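# Three arms lay a duct in a covered trench

## Task

Put the duct down inside the trench that has covers, then close both covers again. It only counts if everything stays put on its own with no robot holding it. Afterwards release any grip and move the arms away.

## Robot and tools

Robots: three identical i2rt Big YAM arms named arm1, arm2 and arm3. Each has six joints, a two-finger gripper and a wrist camera. With joints 1 and 6 at 0 and the hand level and pointing forward, the wrist camera rides on top of the hand and looks toward the fingertips. The hand can reach roughly 1.0 m out from the joint 1 axis. A fixed room camera, cam_high, belongs to no arm. A loose object may occasionally get a short shove from outside.

Frames: there is one shared scene frame with its origin on the floor and +z upward. The hand point lies halfway between the fingertips. The hand z axis runs along the fingers, and the fingers open and close along the hand y axis. Each arm's foot has its own real pose, which is never printed. In practice you command joints, not positions.

Tool execute_actions: the argument actions is a list holding at most one action. An empty list changes nothing and only returns state and images. The action is an object keyed by robot name (arm1, arm2, arm3), so there is a separate entry per arm, and any subset of arms may appear. Under each arm the only key is joints, an object mapping joint names to absolute targets (never offsets): joint1_rad -2.879 to 2.879 (base rotation, positive is counter-clockwise seen from above, 0 means the arm extends the way its foot faces); joint2_rad 0 to 3.141 (shoulder; 0 has the upper arm roughly level and pointing back, larger values lift it up and then forward); joint3_rad 0 to 3.019 (elbow; 0 is fully folded, larger opens it); joint4_rad -1.692 to 1.57 (hand pitch, positive tips the fingers up); joint5_rad -1.57 to 1.57 (hand side swing, positive toward the arm's right); joint6_rad -2.094 to 2.094 (hand roll, positive clockwise when seen from behind the hand); gripper_m 0 to 0.093 (fingertip gap in metres). Joint angles are in radians. You may list only some joints. Tolerances for counting a joint as arrived are ±0.045, ±0.14, ±0.09, ±0.055, ±0.03, ±0.035 rad and ±0.003 m. The optional cameras list picks which images return (arm1_cam_wrist, arm2_cam_wrist, arm3_cam_wrist, cam_high, or all; omitted or null means all, an empty list means none). An unknown key, unknown camera or out-of-range number rejects the whole call and nothing moves. All commanded motions start at once but may finish at different moments, and each joint has its own speed, so the hand can sweep a wide path between postures. One action lasts at most 15 s. Example: {"arm1": {"joints": {"gripper_m": 0.05}}, "arm2": {"joints": {"joint1_rad": 0.3}}}.

Tool wait: seconds from 0 to 10. Commands nothing new; the scene keeps running and the same state and images come back.

Tool zoom_image: camera (one of the four names) and region [x0, y0, x1, y1] in pixels of that camera's latest full image, top-left is (0, 0), at most 504 by 504. Gives a sharper close-up.

Tool finished_scene: scene number (1 or 2). Closes the current scene permanently after the robots hold the last command, reports success, and gives the next task. The goal must already be met and stable. If you resume from elsewhere, send an empty execute_actions first to learn the scene and task.

Reading results: the pictures line lists the cameras in image order. joint_status tells how each joint of the last accepted action ended. off_target: it stopped short and may still be pressing. contact_stop or time_out: the joint gave up its target and holds where it stopped, except that after time_out a joint may keep a target limited to 0.375, 0.375, 0.113, 0.225, 0.075, 0.3 rad (joints 1 to 6) from where it stands and continue pushing, and will move there if freed. To relieve a push, command the joint's reported position. "joint command not followed", often with a cause: line, means a safety check blocked that arm's joint targets (its gripper target still runs); blocked joints show not_followed and may be retried with later actions until a valid target is given. Empty calls never show this line. on_its_own lists joints the call did not command; "held at" is the target held, not the actual position. Joints omitted from an action may still push toward old targets. A joint carrying a load can sag. A target very near the current position may produce no motion. If a call reports a stop, later motion calls in that same reply are skipped.

Hazards: the arms do not halt on contact and can press hard. A hard squeeze between two robots fails the task and ends the run; a hard collision may too. No state line reports robot-to-robot contact, and the anti-collision check can react too late and ignores fingers, gripper housings and wrist cameras. Objects touching robots are fine. Arms do not wait for one another. Never knock anything off the work area or onto the floor. Avoid drops, slips, slams and heavy pushing. Each finger pad can squeeze only about 50 to 62 N, sometimes less.

Motor heat: holding loads or pushing warms motors, even while you are thinking. A MOTOR HOT line appears at 85 °C; at 100 °C that arm and its gripper go limp and fall (OVER-TEMPERATURE FAULT), and its unreached keys read limit_stop_at_motor_heat; resend those targets afterwards. Some heat carries into the next scene. While you think, robots keep the last command. Shorter robot motion is better.

Each tool is called after "Request:" as name([rows], argument=value, ...), one row to a line, values as JSON.

## Session

Request:
execute_actions(actions=[])

Scene clock: 0.00 s.
arm1.joint_positions: joint1_rad=+0.031 joint2_rad=+0.559 joint3_rad=+1.384 joint4_rad=-1.366 joint5_rad=-0.025 joint6_rad=-0.447 gripper_m=+0.094
arm1.joint_status: not commanded
arm1.hand: x=-0.7610 y=-0.0643 z=+1.5156 quat_wxyz=(-0.480, +0.197, -0.849, +0.104) (m; scene frame)
arm2.joint_positions: joint1_rad=+0.059 joint2_rad=+0.500 joint3_rad=+1.446 joint4_rad=-1.254 joint5_rad=-0.083 joint6_rad=+0.491 gripper_m=+0.094
arm2.joint_status: not commanded
arm2.hand: x=+0.0126 y=-0.3624 z=+1.3376 quat_wxyz=(-0.263, +0.447, -0.677, -0.523) (m; scene frame)
arm3.joint_positions: joint1_rad=+0.367 joint2_rad=+0.492 joint3_rad=+1.362 joint4_rad=-1.351 joint5_rad=+0.278 joint6_rad=+0.065 gripper_m=+0.094
arm3.joint_status: not commanded
arm3.hand: x=+0.7882 y=-0.1166 z=+1.4652 quat_wxyz=(-0.007, +0.847, +0.052, -0.528) (m; scene frame)
pictures: arm1_cam_wrist, arm2_cam_wrist, arm3_cam_wrist, cam_high
Images, in order (width x height): arm1_cam_wrist 672x504, arm2_cam_wrist 672x504, arm3_cam_wrist 672x504, cam_high 672x504.

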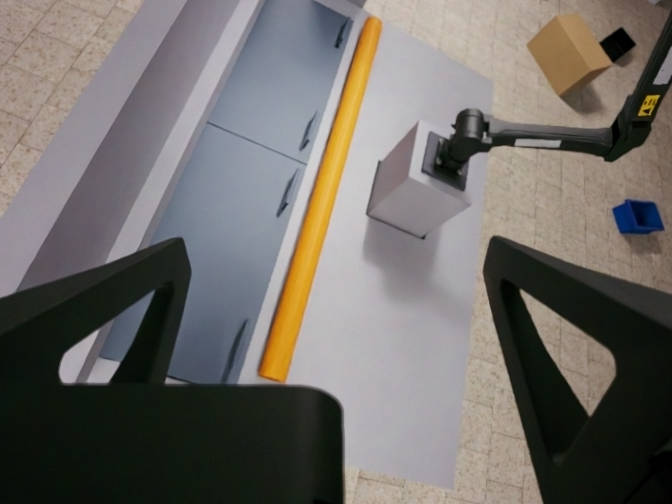

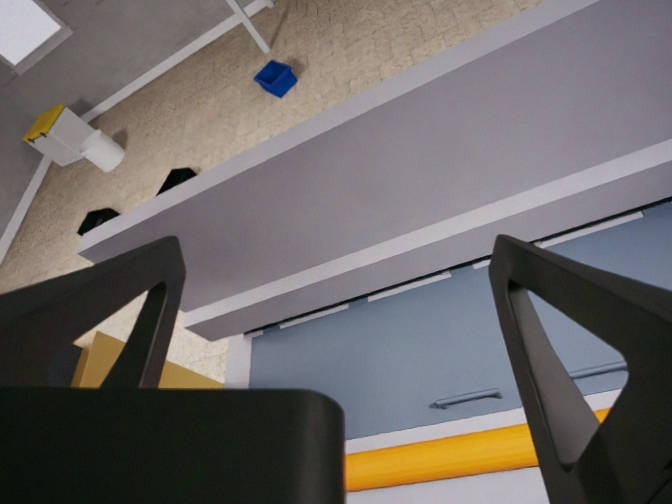

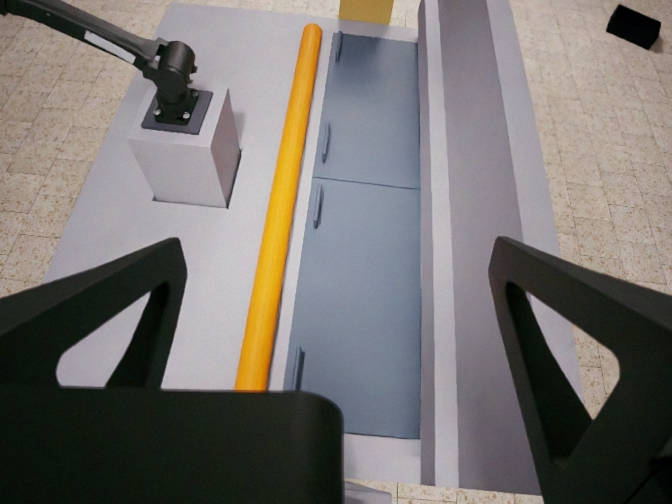

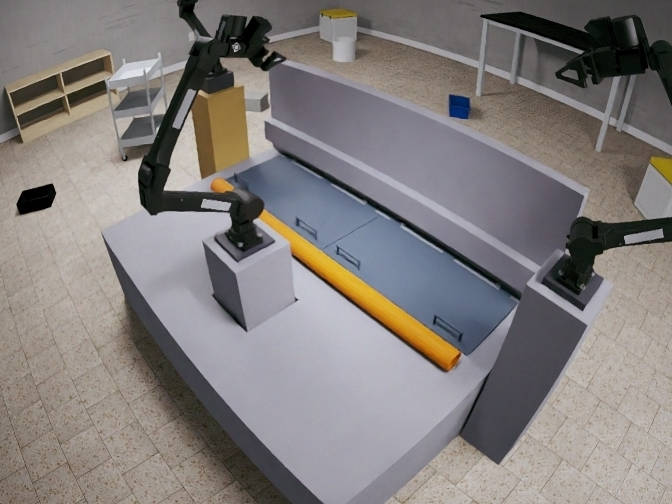

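Request:
zoom_image(camera="cam_high", region=[180, 60, 620, 400])

Request:
zoom_image(camera="arm3_cam_wrist", region=[200, 0, 500, 300])

Request:
zoom_image(camera="arm2_cam_wrist", region=[200, 200, 672, 504])

Region (180, 60, 620, 400) of cam_high's 672x504 image, scaled by 1.145, with more detail than that image has; it fills the top 389 rows of this view, and the rest is white.

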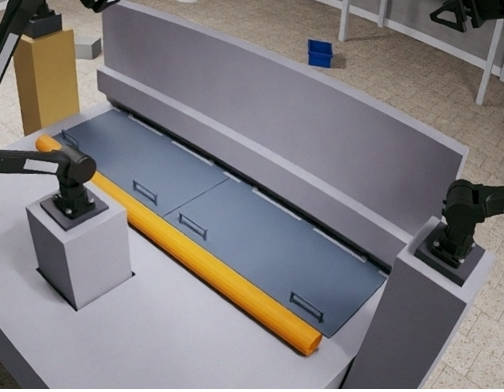

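Region (200, 0, 500, 300) of arm3_cam_wrist's 672x504 image, scaled by 1.680, with more detail than that image has.

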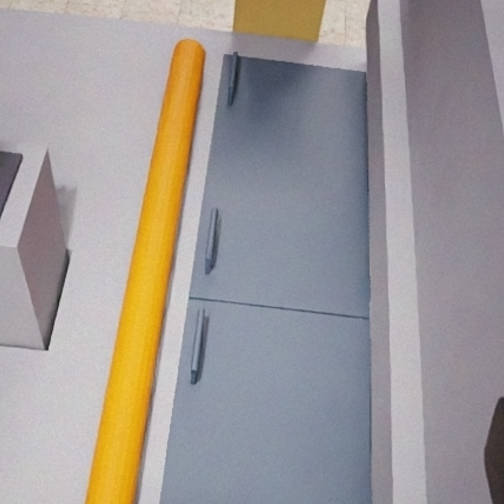

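Region (200, 200, 672, 504) of arm2_cam_wrist's 672x504 image, scaled by 1.068, with more detail than that image has; it fills the top 325 rows of this view, and the rest is white.

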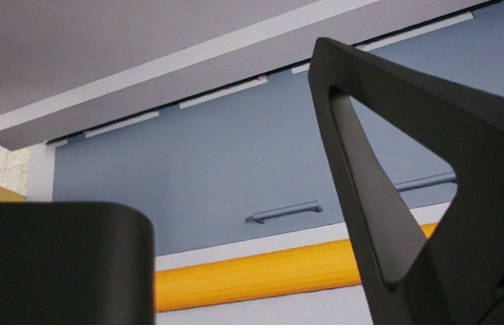

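Request:
execute_actions([
  {"arm1":{"joints":{"joint1_rad":0,"joint5_rad":0,"joint6_rad":0}},"arm2":{"joints":{"joint1_rad":0,"joint5_rad":0,"joint6_rad":0}},"arm3":{"joints":{"joint1_rad":0,"joint5_rad":0,"joint6_rad":0}}},
], cameras=[])

Request:
execute_actions([
  {"arm1":{"joints":{"joint4_rad":-0.8}},"arm2":{"joints":{"joint3_rad":1.0}},"arm3":{"joints":{"joint2_rad":1.0}}},
], cameras=[])

Scene clock: 2.10 s.
arm1.joint_positions: joint1_rad=+0.009 joint2_rad=+0.559 joint3_rad=+1.384 joint4_rad=-1.366 joint5_rad=-0.002 joint6_rad=-0.012 gripper_m=+0.094
arm1.joint_status: all done
arm1.hand: x=-0.7610 y=-0.0729 z=+1.5156 quat_wxyz=(-0.491, -0.006, -0.871, +0.013) (m; scene frame)
arm2.joint_positions: joint1_rad=+0.005 joint2_rad=+0.500 joint3_rad=+1.446 joint4_rad=-1.254 joint5_rad=-0.003 joint6_rad=+0.014 gripper_m=+0.094
arm2.joint_status: all done
arm2.hand: x=+0.0360 y=-0.3614 z=+1.3374 quat_wxyz=(-0.414, +0.563, -0.584, -0.413) (m; scene frame)
arm3.joint_positions: joint1_rad=+0.005 joint2_rad=+0.492 joint3_rad=+1.362 joint4_rad=-1.351 joint5_rad=+0.005 joint6_rad=+0.013 gripper_m=+0.094
arm3.joint_status: all done
arm3.hand: x=+0.7877 y=-0.0966 z=+1.4621 quat_wxyz=(+0.001, +0.854, -0.009, -0.520) (m; scene frame)
pictures: none
No camera images: the call's "cameras" was empty. Leave "cameras" out to get every camera's image.

Scene clock: 3.47 s.
arm1.joint_positions: joint1_rad=+0.009 joint2_rad=+0.559 joint3_rad=+1.384 joint4_rad=-0.818 joint5_rad=-0.002 joint6_rad=-0.011 gripper_m=+0.094
arm1.joint_status: all done
arm1.hand: x=-0.7254 y=-0.0731 z=+1.6438 quat_wxyz=(-0.708, -0.004, -0.706, +0.017) (m; scene frame)
arm2.joint_positions: joint1_rad=+0.005 joint2_rad=+0.507 joint3_rad=+0.991 joint4_rad=-1.254 joint5_rad=-0.003 joint6_rad=+0.014 gripper_m=+0.094
arm2.joint_status: all done
arm2.hand: x=+0.0367 y=-0.3062 z=+1.1098 quat_wxyz=(-0.270, +0.641, -0.665, -0.271) (m; scene frame)
arm3.joint_positions: joint1_rad=+0.005 joint2_rad=+1.010 joint3_rad=+1.362 joint4_rad=-1.351 joint5_rad=+0.005 joint6_rad=+0.013 gripper_m=+0.094
arm3.joint_status: all done
arm3.hand: x=+0.6024 y=-0.0962 z=+1.3279 quat_wxyz=(+0.000, +0.959, -0.009, -0.284) (m; scene frame)
pictures: none
No camera images: the call's "cameras" was empty. Leave "cameras" out to get every camera's image.

Request:
execute_actions([
  {"arm1":{"joints":{"joint2_rad":1.52,"joint3_rad":0.868,"joint4_rad":-0.918}},"arm2":{"joints":{"joint2_rad":1.272,"joint3_rad":1.0,"joint4_rad":-1.298}},"arm3":{"joints":{"joint2_rad":1.52,"joint3_rad":0.868,"joint4_rad":-0.918}}},
])

Scene clock: 6.20 s.
arm1.joint_positions: joint1_rad=+0.009 joint2_rad=+1.502 joint3_rad=+0.849 joint4_rad=-0.915 joint5_rad=-0.002 joint6_rad=-0.011 gripper_m=+0.094
arm1.joint_status: all done
arm1.hand: x=-0.6024 y=-0.0815 z=+1.0069 quat_wxyz=(+0.001, -0.010, -1.000, +0.003) (m; scene frame)
arm2.joint_positions: joint1_rad=+0.005 joint2_rad=+1.272 joint3_rad=+0.991 joint4_rad=-1.284 joint5_rad=-0.003 joint6_rad=+0.014 gripper_m=+0.094
arm2.joint_status: all done
arm2.hand: x=+0.0385 y=-0.2042 z=+0.8887 quat_wxyz=(+0.005, +0.694, -0.720, +0.001) (m; scene frame)
arm3.joint_positions: joint1_rad=+0.005 joint2_rad=+1.534 joint3_rad=+0.859 joint4_rad=-0.929 joint5_rad=+0.005 joint6_rad=+0.012 gripper_m=+0.094
arm3.joint_status: all done
arm3.hand: x=+0.6041 y=-0.0972 z=+0.9429 quat_wxyz=(-0.001, +1.000, -0.008, +0.014) (m; scene frame)
pictures: arm1_cam_wrist, arm2_cam_wrist, arm3_cam_wrist, cam_high
Images, in order (width x height): arm1_cam_wrist 672x504, arm2_cam_wrist 672x504, arm3_cam_wrist 672x504, cam_high 672x504.

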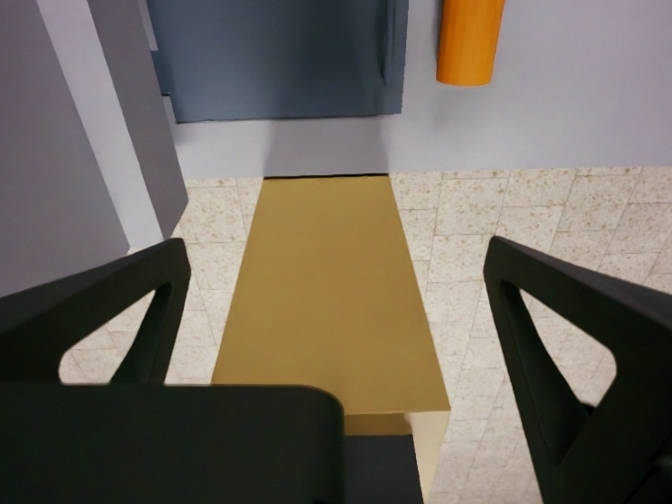

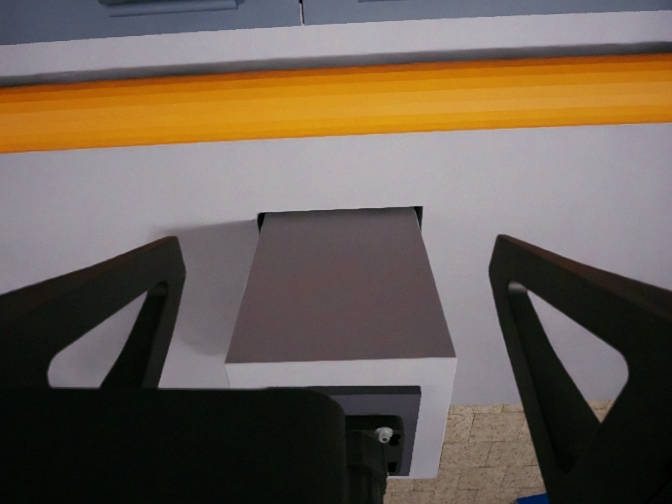

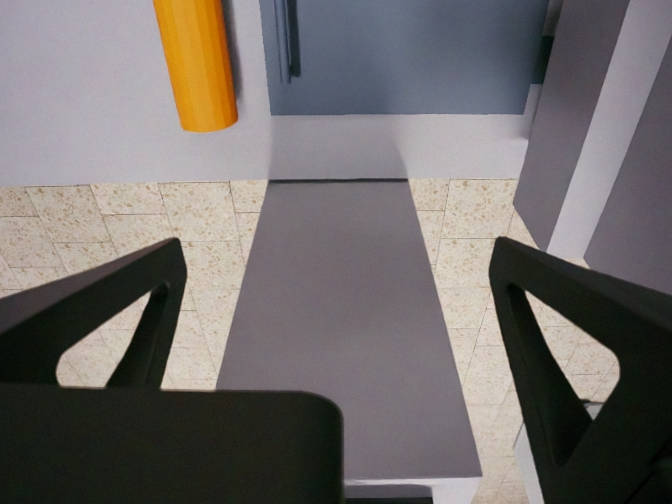

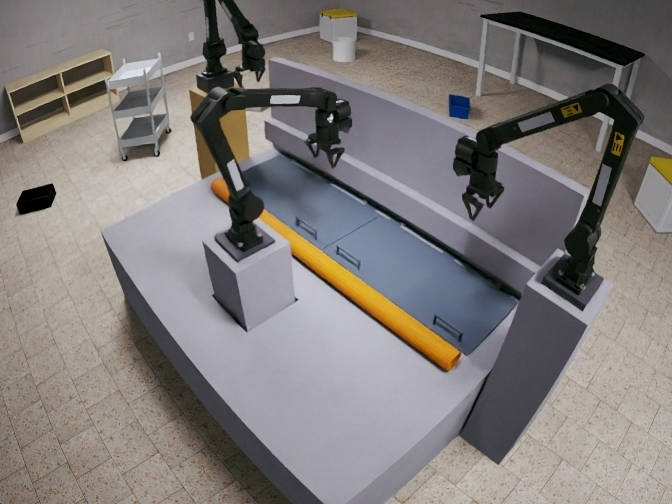

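Request:
zoom_image(camera="arm3_cam_wrist", region=[130, 0, 630, 250])

Request:
zoom_image(camera="arm3_cam_wrist", region=[180, 160, 520, 500])

Request:
zoom_image(camera="arm2_cam_wrist", region=[200, 180, 500, 480])

Region (130, 0, 630, 250) of arm3_cam_wrist's 672x504 image, scaled by 1.008, with more detail than that image has.

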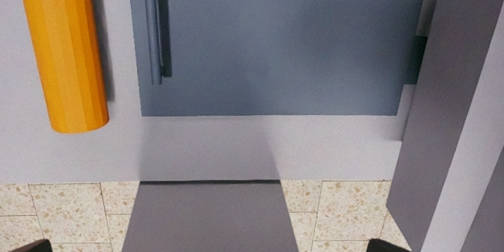

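Region (180, 160, 520, 500) of arm3_cam_wrist's 672x504 image, scaled by 1.482, with more detail than that image has.

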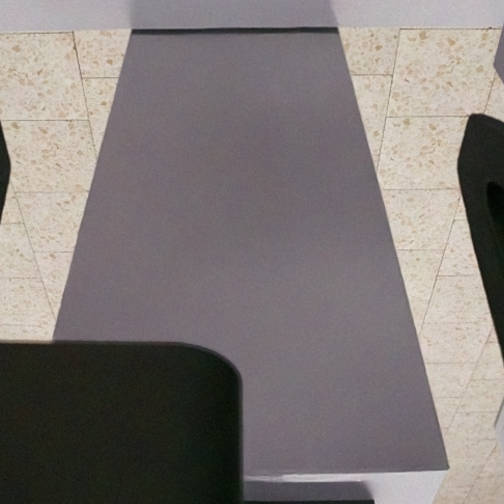

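Region (200, 180, 500, 480) of arm2_cam_wrist's 672x504 image, scaled by 1.680, with more detail than that image has.

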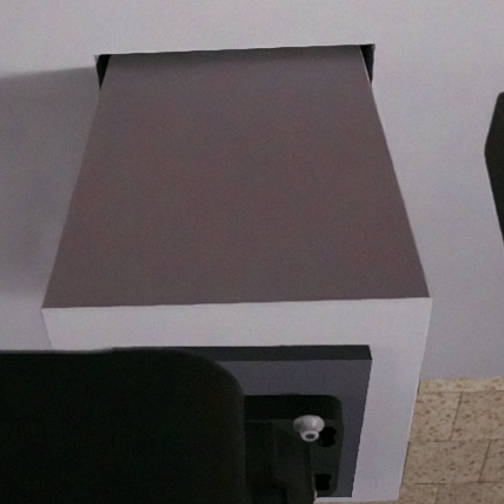

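Request:
execute_actions([
  {"arm1":{"joints":{"joint1_rad":-0.233,"joint2_rad":2.595,"joint3_rad":0.938,"joint4_rad":0.086,"joint6_rad":-0.273,"gripper_m":0.05}},"arm2":{"joints":{"joint2_rad":1.0,"joint4_rad":-0.95}},"arm3":{"joints":{"joint1_rad":0.181,"joint2_rad":2.416,"joint3_rad":0.859,"joint4_rad":-0.014,"joint6_rad":0.181,"gripper_m":0.05}}},
])

Scene clock: 9.93 s.
arm1.joint_positions: joint1_rad=-0.243 joint2_rad=+2.581 joint3_rad=+0.936 joint4_rad=+0.075 joint5_rad=+0.000 joint6_rad=-0.262 gripper_m=+0.050
arm1.joint_status: all done
arm1.hand: x=-0.6350 y=-0.1712 z=+0.6202 quat_wxyz=(+0.002, -0.011, -1.000, +0.004) (m; scene frame)
arm2.joint_positions: joint1_rad=+0.005 joint2_rad=+0.992 joint3_rad=+0.991 joint4_rad=-0.971 joint5_rad=-0.003 joint6_rad=+0.014 gripper_m=+0.094
arm2.joint_status: all done
arm2.hand: x=+0.0400 y=-0.1542 z=+1.0085 quat_wxyz=(-0.203, +0.664, -0.690, -0.205) (m; scene frame)
arm3.joint_positions: joint1_rad=+0.189 joint2_rad=+2.401 joint3_rad=+0.859 joint4_rad=-0.026 joint5_rad=+0.002 joint6_rad=+0.169 gripper_m=+0.050
arm3.joint_status: all done
arm3.hand: x=+0.6154 y=-0.1642 z=+0.6241 quat_wxyz=(+0.001, +1.000, +0.006, -0.004) (m; scene frame)
pictures: arm1_cam_wrist, arm2_cam_wrist, arm3_cam_wrist, cam_high
Images, in order (width x height): arm1_cam_wrist 672x504, arm2_cam_wrist 672x504, arm3_cam_wrist 672x504, cam_high 672x504.

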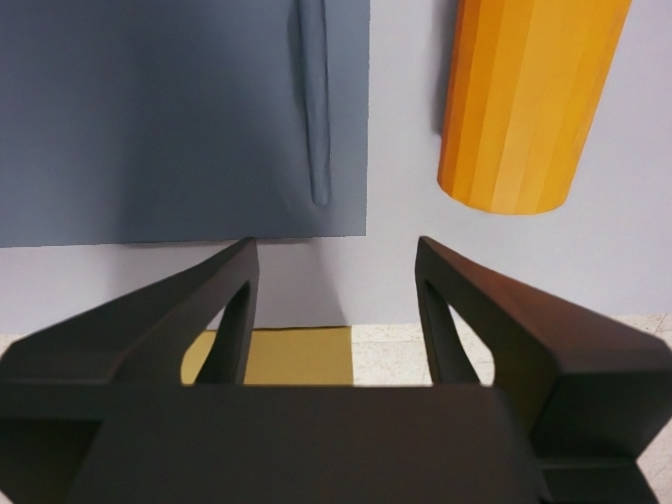

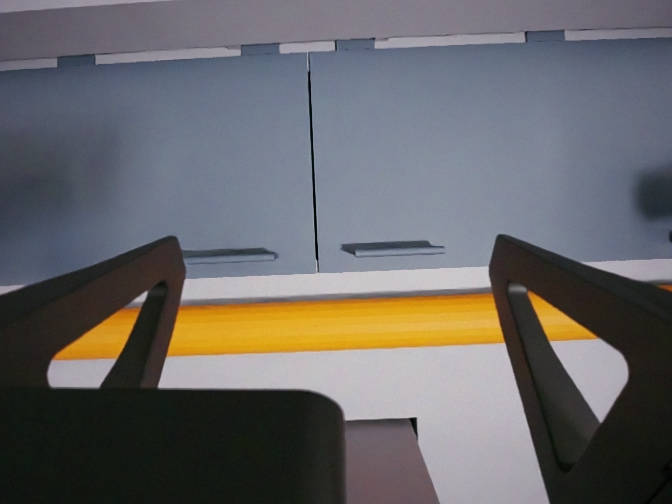

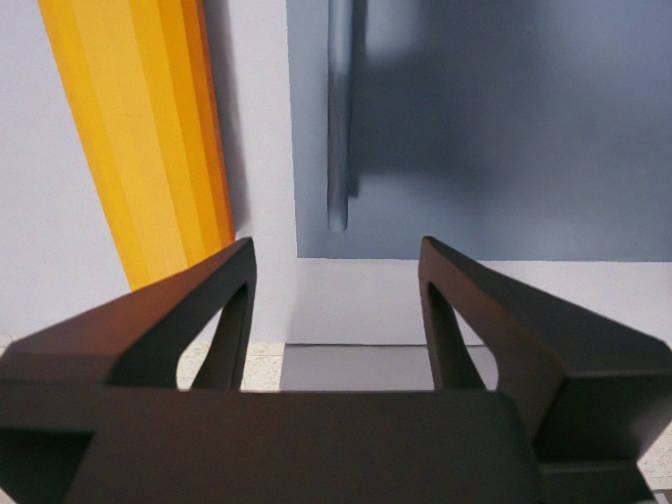

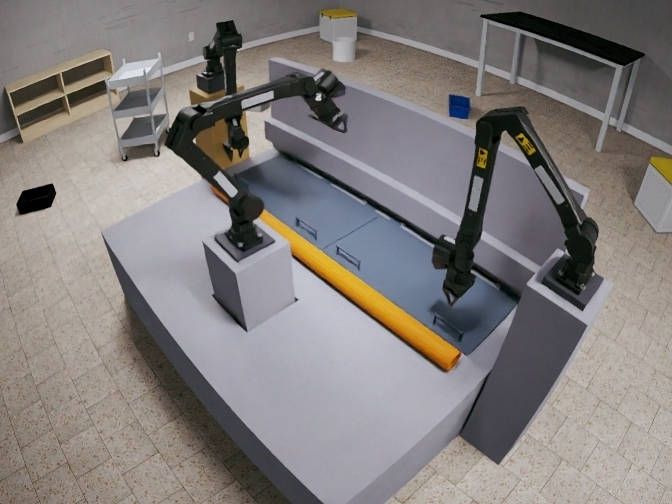

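Request:
execute_actions([
  {"arm1":{"joints":{"joint1_rad":-0.205,"joint2_rad":2.945,"joint3_rad":1.222,"joint4_rad":0.16,"gripper_m":0.04}},"arm3":{"joints":{"joint2_rad":2.797,"joint3_rad":1.102,"joint4_rad":0.13,"gripper_m":0.04}}},
])

Scene clock: 11.90 s.
arm1.joint_positions: joint1_rad=-0.210 joint2_rad=+2.948 joint3_rad=+1.219 joint4_rad=+0.158 joint5_rad=+0.000 joint6_rad=-0.262 gripper_m=+0.040
arm1.joint_status: all done
arm1.hand: x=-0.6371 y=-0.1599 z=+0.4862 quat_wxyz=(+0.003, +0.005, -1.000, +0.004) (m; scene frame)
arm2.joint_positions: joint1_rad=+0.005 joint2_rad=+0.992 joint3_rad=+0.991 joint4_rad=-0.971 joint5_rad=-0.003 joint6_rad=+0.014 gripper_m=+0.094
arm2.joint_status: not commanded
arm2.hand: x=+0.0400 y=-0.1542 z=+1.0085 quat_wxyz=(-0.203, +0.664, -0.690, -0.205) (m; scene frame)
arm3.joint_positions: joint1_rad=+0.189 joint2_rad=+2.798 joint3_rad=+1.098 joint4_rad=+0.126 joint5_rad=+0.002 joint6_rad=+0.169 gripper_m=+0.040
arm3.joint_status: all done
arm3.hand: x=+0.6226 y=-0.1631 z=+0.4851 quat_wxyz=(+0.000, +1.000, +0.006, -0.001) (m; scene frame)
pictures: arm1_cam_wrist, arm2_cam_wrist, arm3_cam_wrist, cam_high
Images, in order (width x height): arm1_cam_wrist 672x504, arm2_cam_wrist 672x504, arm3_cam_wrist 672x504, cam_high 672x504.

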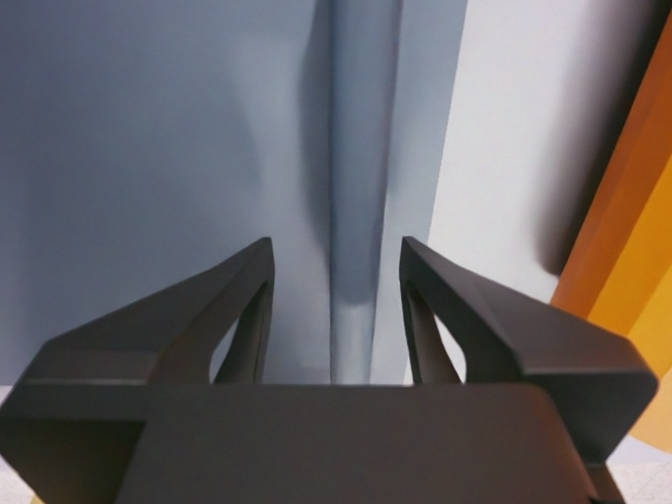

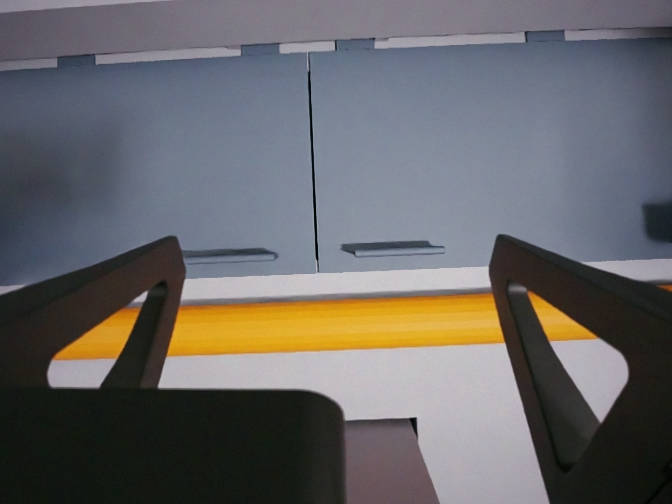

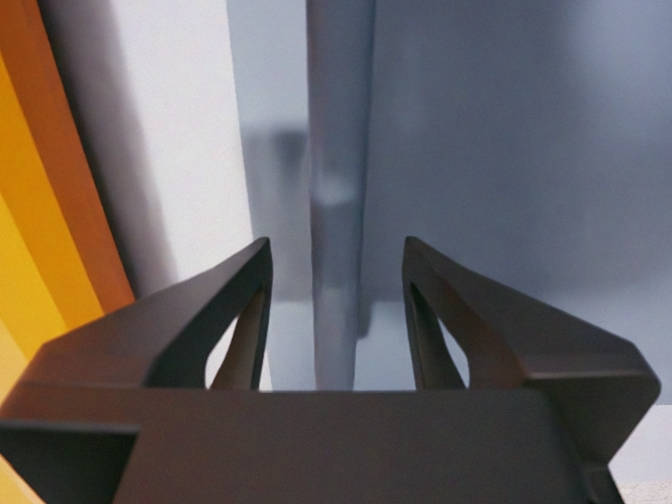

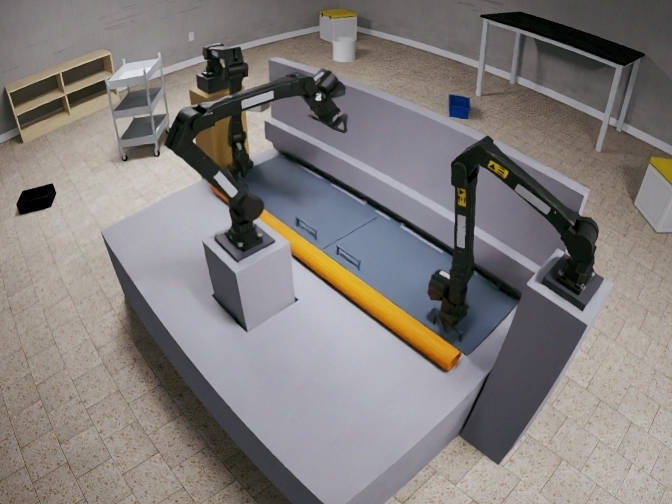

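Request:
execute_actions([
  {"arm1":{"joints":{"gripper_m":0.0}},"arm3":{"joints":{"gripper_m":0.0}}},
], cameras=["arm1_cam_wrist","arm3_cam_wrist"])

Scene clock: 13.30 s.
arm1.joint_positions: joint1_rad=-0.215 joint2_rad=+2.948 joint3_rad=+1.220 joint4_rad=+0.158 joint5_rad=+0.012 joint6_rad=-0.262 gripper_m=+0.010
arm1.joint_status: gripper_m off_target (ended at +0.010, target +0.000)
arm1.hand: x=-0.6371 y=-0.1638 z=+0.4862 quat_wxyz=(+0.003, +0.003, -1.000, +0.009) (m; scene frame)
arm2.joint_positions: joint1_rad=+0.005 joint2_rad=+0.992 joint3_rad=+0.991 joint4_rad=-0.971 joint5_rad=-0.003 joint6_rad=+0.014 gripper_m=+0.094
arm2.joint_status: not commanded
arm2.hand: x=+0.0400 y=-0.1542 z=+1.0085 quat_wxyz=(-0.203, +0.664, -0.690, -0.205) (m; scene frame)
arm3.joint_positions: joint1_rad=+0.189 joint2_rad=+2.798 joint3_rad=+1.098 joint4_rad=+0.126 joint5_rad=-0.001 joint6_rad=+0.179 gripper_m=+0.010
arm3.joint_status: gripper_m off_target (ended at +0.010, target +0.000)
arm3.hand: x=+0.6227 y=-0.1635 z=+0.4851 quat_wxyz=(+0.001, +1.000, +0.000, -0.001) (m; scene frame)
pictures: arm1_cam_wrist, arm3_cam_wrist
Images, in order (width x height): arm1_cam_wrist 672x504, arm3_cam_wrist 672x504.

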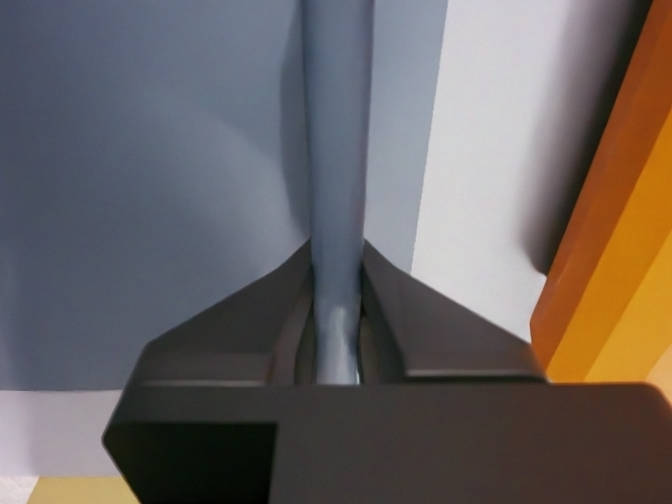

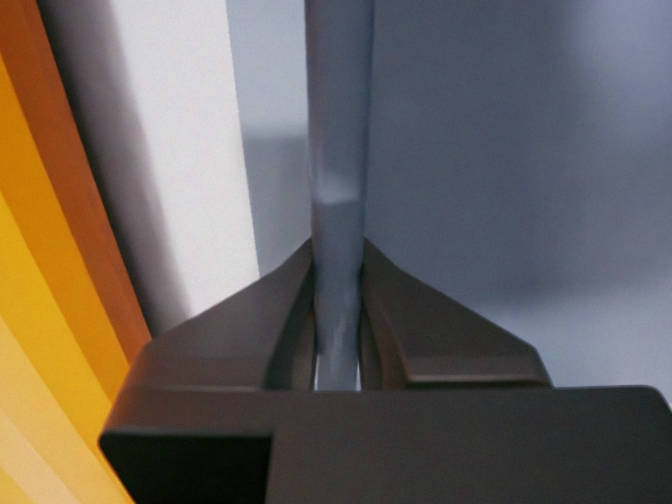

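Request:
execute_actions([
  {"arm1":{"joints":{"joint1_rad":-0.165,"joint2_rad":2.743,"joint3_rad":1.028,"joint4_rad":0.144,"joint6_rad":-0.213}},"arm3":{"joints":{"joint1_rad":0.125,"joint2_rad":2.582,"joint3_rad":0.937,"joint4_rad":0.074,"joint6_rad":0.117}}},
])

Scene clock: 15.23 s.
arm1.joint_positions: joint1_rad=-0.182 joint2_rad=+2.807 joint3_rad=+1.078 joint4_rad=+0.164 joint5_rad=+0.016 joint6_rad=-0.226 gripper_m=+0.010
arm1.joint_status: all done
arm1.hand: x=-0.6379 y=-0.1520 z=+0.5402 quat_wxyz=(+0.001, +0.001, -1.000, +0.012) (m; scene frame)
arm2.joint_positions: joint1_rad=+0.005 joint2_rad=+0.992 joint3_rad=+0.991 joint4_rad=-0.971 joint5_rad=-0.003 joint6_rad=+0.014 gripper_m=+0.094
arm2.joint_status: not commanded
arm2.hand: x=+0.0400 y=-0.1542 z=+1.0085 quat_wxyz=(-0.203, +0.664, -0.690, -0.205) (m; scene frame)
arm3.joint_positions: joint1_rad=+0.143 joint2_rad=+2.648 joint3_rad=+0.979 joint4_rad=+0.097 joint5_rad=-0.025 joint6_rad=+0.136 gripper_m=+0.010
arm3.joint_status: all done
arm3.hand: x=+0.6223 y=-0.1516 z=+0.5399 quat_wxyz=(+0.014, +1.000, -0.001, +0.000) (m; scene frame)
pictures: arm1_cam_wrist, arm2_cam_wrist, arm3_cam_wrist, cam_high
Images, in order (width x height): arm1_cam_wrist 672x504, arm2_cam_wrist 672x504, arm3_cam_wrist 672x504, cam_high 672x504.

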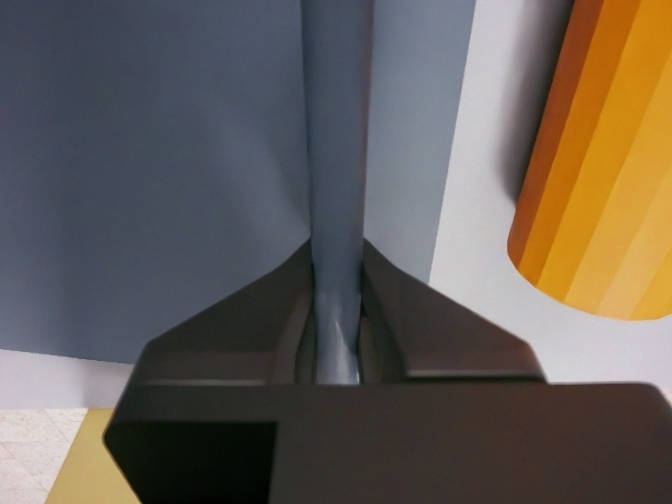

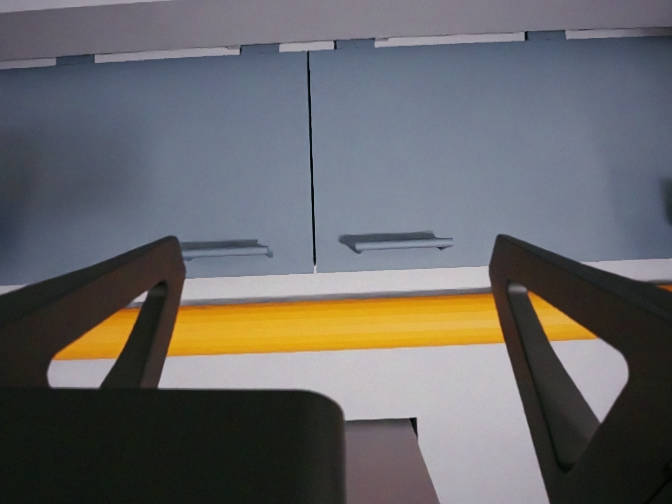

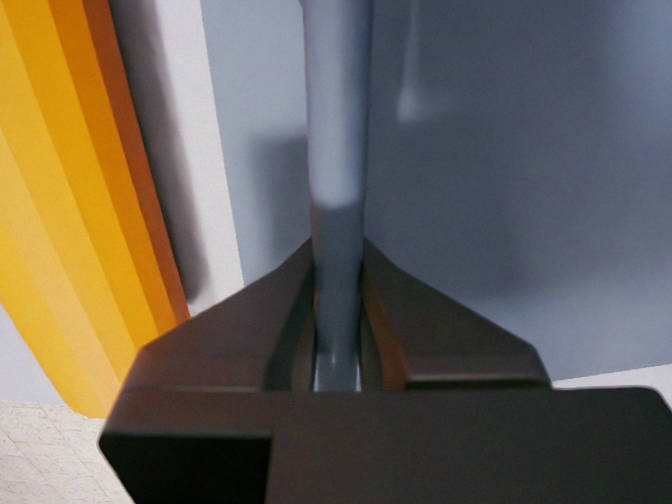

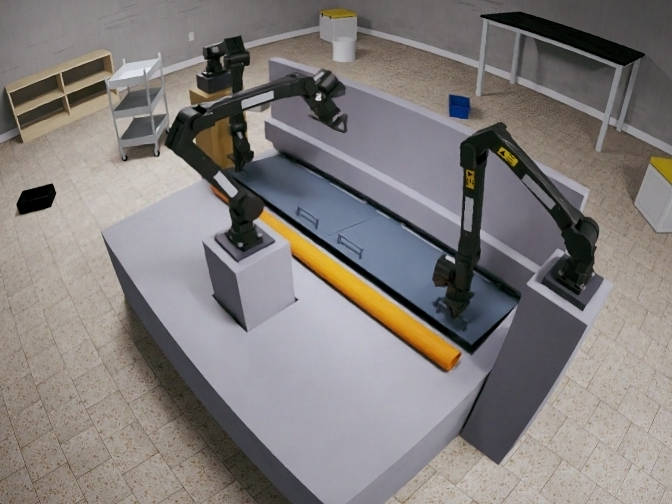

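Request:
execute_actions([
  {"arm1":{"joints":{"joint1_rad":-0.044,"joint2_rad":2.51,"joint3_rad":0.86,"joint4_rad":0.09,"joint6_rad":-0.092}},"arm3":{"joints":{"joint1_rad":0.006,"joint2_rad":2.338,"joint3_rad":0.803,"joint4_rad":-0.025,"joint6_rad":0.0}}},
], cameras=[])

Request:
execute_actions([
  {"arm1":{"joints":{"joint1_rad":0.127,"joint2_rad":2.338,"joint3_rad":0.775,"joint4_rad":0.005,"joint6_rad":0.08}},"arm3":{"joints":{"joint1_rad":-0.158,"joint2_rad":2.163,"joint3_rad":0.757,"joint4_rad":-0.152,"joint6_rad":-0.166}}},
])

Scene clock: 16.43 s.
arm1.joint_positions: joint1_rad=-0.066 joint2_rad=+2.570 joint3_rad=+0.890 joint4_rad=+0.109 joint5_rad=+0.027 joint6_rad=-0.109 gripper_m=+0.010
arm1.joint_status: all done
arm1.hand: x=-0.6389 y=-0.1134 z=+0.6249 quat_wxyz=(+0.004, +0.001, -1.000, +0.017) (m; scene frame)
arm2.joint_positions: joint1_rad=+0.005 joint2_rad=+0.992 joint3_rad=+0.991 joint4_rad=-0.971 joint5_rad=-0.003 joint6_rad=+0.014 gripper_m=+0.094
arm2.joint_status: not commanded
arm2.hand: x=+0.0400 y=-0.1542 z=+1.0085 quat_wxyz=(-0.203, +0.664, -0.690, -0.205) (m; scene frame)
arm3.joint_positions: joint1_rad=+0.029 joint2_rad=+2.396 joint3_rad=+0.827 joint4_rad=-0.004 joint5_rad=-0.034 joint6_rad=+0.021 gripper_m=+0.010
arm3.joint_status: all done
arm3.hand: x=+0.6227 y=-0.1129 z=+0.6256 quat_wxyz=(+0.018, +1.000, -0.001, -0.001) (m; scene frame)
pictures: none
No camera images: the call's "cameras" was empty. Leave "cameras" out to get every camera's image.

Scene clock: 18.43 s.
arm1.joint_positions: joint1_rad=+0.088 joint2_rad=+2.382 joint3_rad=+0.785 joint4_rad=+0.017 joint5_rad=+0.046 joint6_rad=+0.049 gripper_m=+0.010
arm1.joint_status: all done
arm1.hand: x=-0.6404 y=-0.0649 z=+0.6862 quat_wxyz=(+0.006, -0.001, -1.000, +0.027) (m; scene frame)
arm2.joint_positions: joint1_rad=+0.005 joint2_rad=+0.992 joint3_rad=+0.991 joint4_rad=-0.971 joint5_rad=-0.003 joint6_rad=+0.014 gripper_m=+0.094
arm2.joint_status: not commanded
arm2.hand: x=+0.0400 y=-0.1542 z=+1.0085 quat_wxyz=(-0.203, +0.664, -0.690, -0.205) (m; scene frame)
arm3.joint_positions: joint1_rad=-0.119 joint2_rad=+2.204 joint3_rad=+0.764 joint4_rad=-0.139 joint5_rad=-0.055 joint6_rad=-0.131 gripper_m=+0.010
arm3.joint_status: joint6_rad time_out (moved -0.152 of -0.187); the others done
arm3.on_its_own: joint6_rad reads -0.131 and still pushes toward -0.166 since a time_out
arm3.hand: x=+0.6227 y=-0.0651 z=+0.6867 quat_wxyz=(+0.029, +1.000, +0.001, -0.001) (m; scene frame)
pictures: arm1_cam_wrist, arm2_cam_wrist, arm3_cam_wrist, cam_high
Images, in order (width x height): arm1_cam_wrist 672x504, arm2_cam_wrist 672x504, arm3_cam_wrist 672x504, cam_high 672x504.

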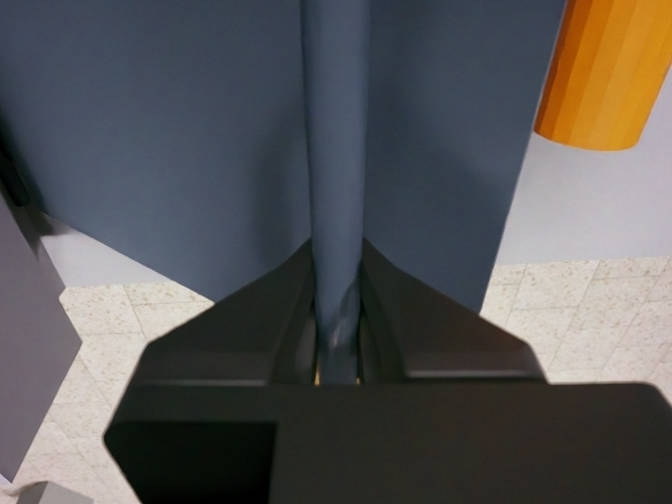

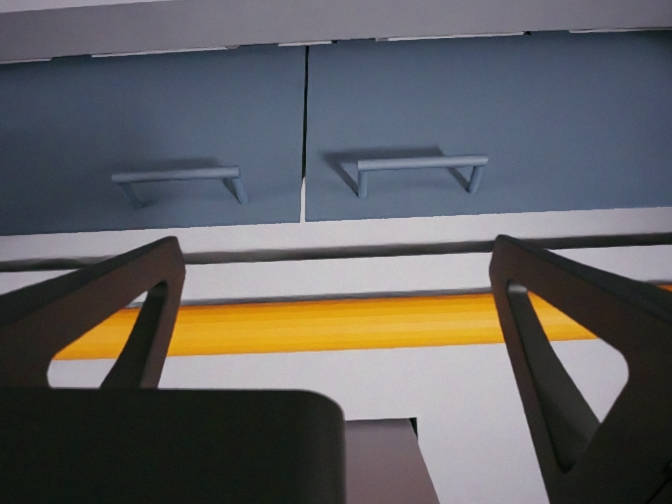

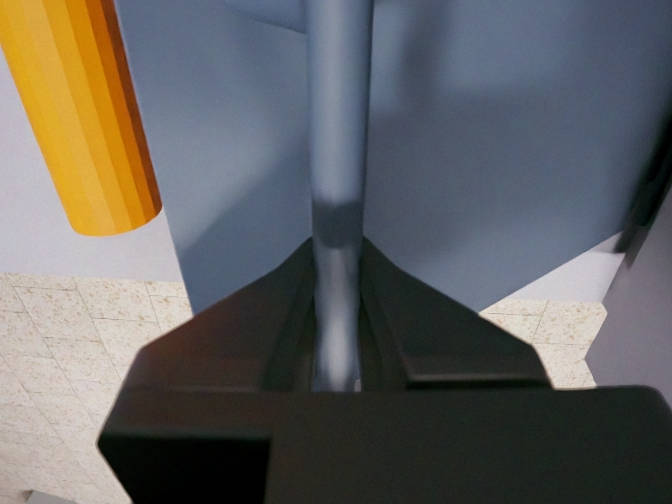

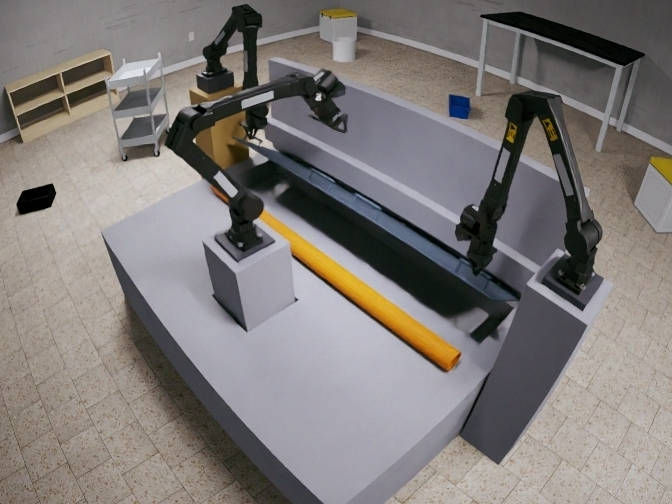

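Request:
execute_actions([
  {"arm1":{"joints":{"joint1_rad":0.345,"joint2_rad":2.148,"joint3_rad":0.742,"joint4_rad":-0.15,"joint6_rad":0.275}},"arm3":{"joints":{"joint1_rad":-0.362,"joint2_rad":1.99,"joint3_rad":0.775,"joint4_rad":-0.34,"joint6_rad":-0.34}}},
])

Scene clock: 19.90 s.
arm1.joint_positions: joint1_rad=+0.314 joint2_rad=+2.184 joint3_rad=+0.741 joint4_rad=-0.143 joint5_rad=+0.041 joint6_rad=+0.269 gripper_m=+0.010
arm1.joint_status: all done
arm1.hand: x=-0.6414 y=+0.0129 z=+0.7478 quat_wxyz=(+0.004, +0.002, -1.000, +0.025) (m; scene frame)
arm2.joint_positions: joint1_rad=+0.005 joint2_rad=+0.992 joint3_rad=+0.991 joint4_rad=-0.971 joint5_rad=-0.003 joint6_rad=+0.014 gripper_m=+0.094
arm2.joint_status: not commanded
arm2.hand: x=+0.0400 y=-0.1542 z=+1.0085 quat_wxyz=(-0.203, +0.664, -0.690, -0.205) (m; scene frame)
arm3.joint_positions: joint1_rad=-0.327 joint2_rad=+2.024 joint3_rad=+0.771 joint4_rad=-0.334 joint5_rad=-0.049 joint6_rad=-0.330 gripper_m=+0.010
arm3.joint_status: all done
arm3.hand: x=+0.6228 y=+0.0121 z=+0.7483 quat_wxyz=(+0.027, +1.000, -0.003, -0.003) (m; scene frame)
pictures: arm1_cam_wrist, arm2_cam_wrist, arm3_cam_wrist, cam_high
Images, in order (width x height): arm1_cam_wrist 672x504, arm2_cam_wrist 672x504, arm3_cam_wrist 672x504, cam_high 672x504.

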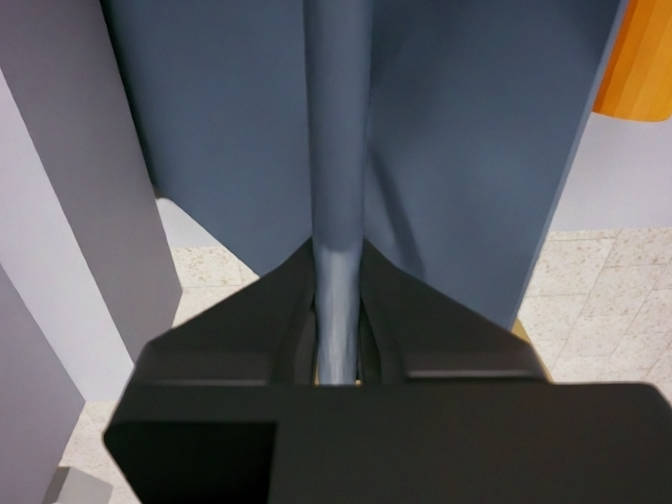

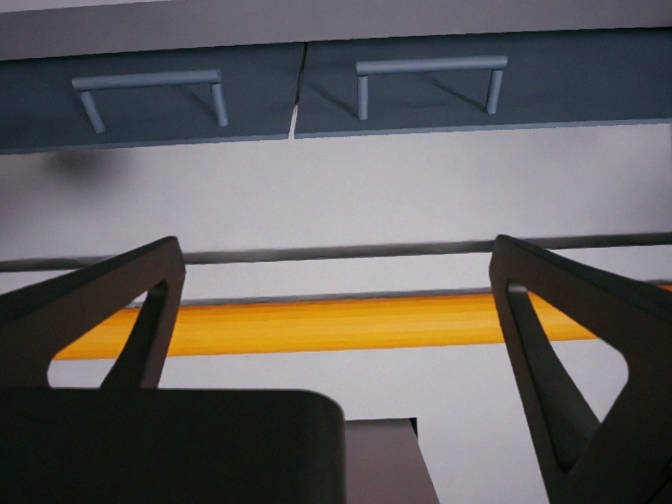

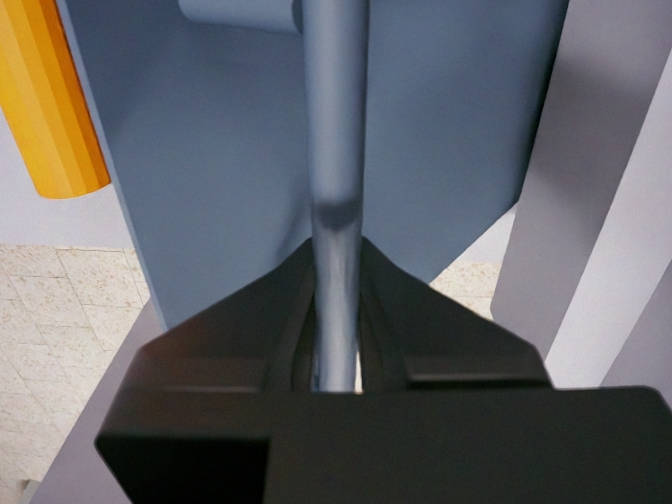

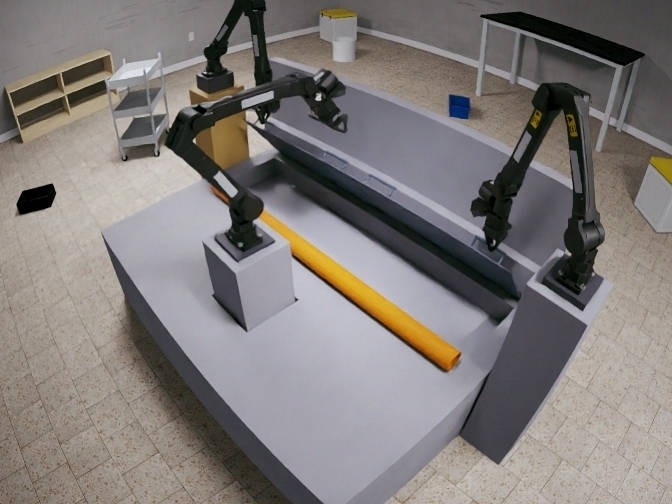

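Request:
zoom_image(camera="cam_high", region=[380, 200, 560, 380])

Request:
zoom_image(camera="cam_high", region=[200, 100, 400, 260])

Region (380, 200, 560, 380) of cam_high's 672x504 image, scaled by 2.800, with more detail than that image has.

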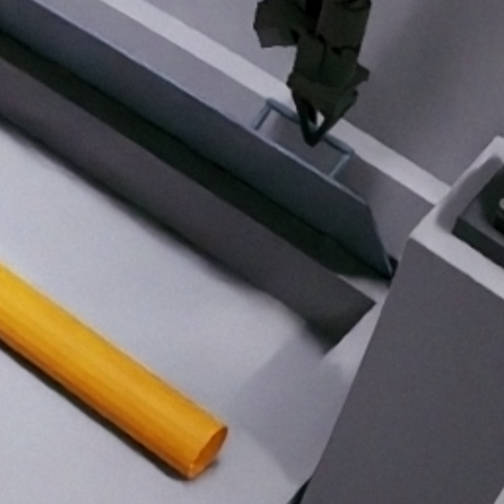

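Region (200, 100, 400, 260) of cam_high's 672x504 image, scaled by 2.520, with more detail than that image has; it fills the top 403 rows of this view, and the rest is white.

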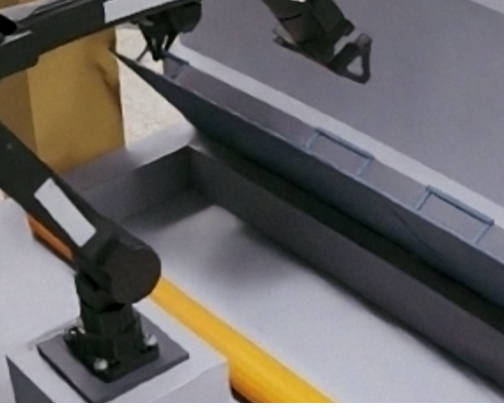

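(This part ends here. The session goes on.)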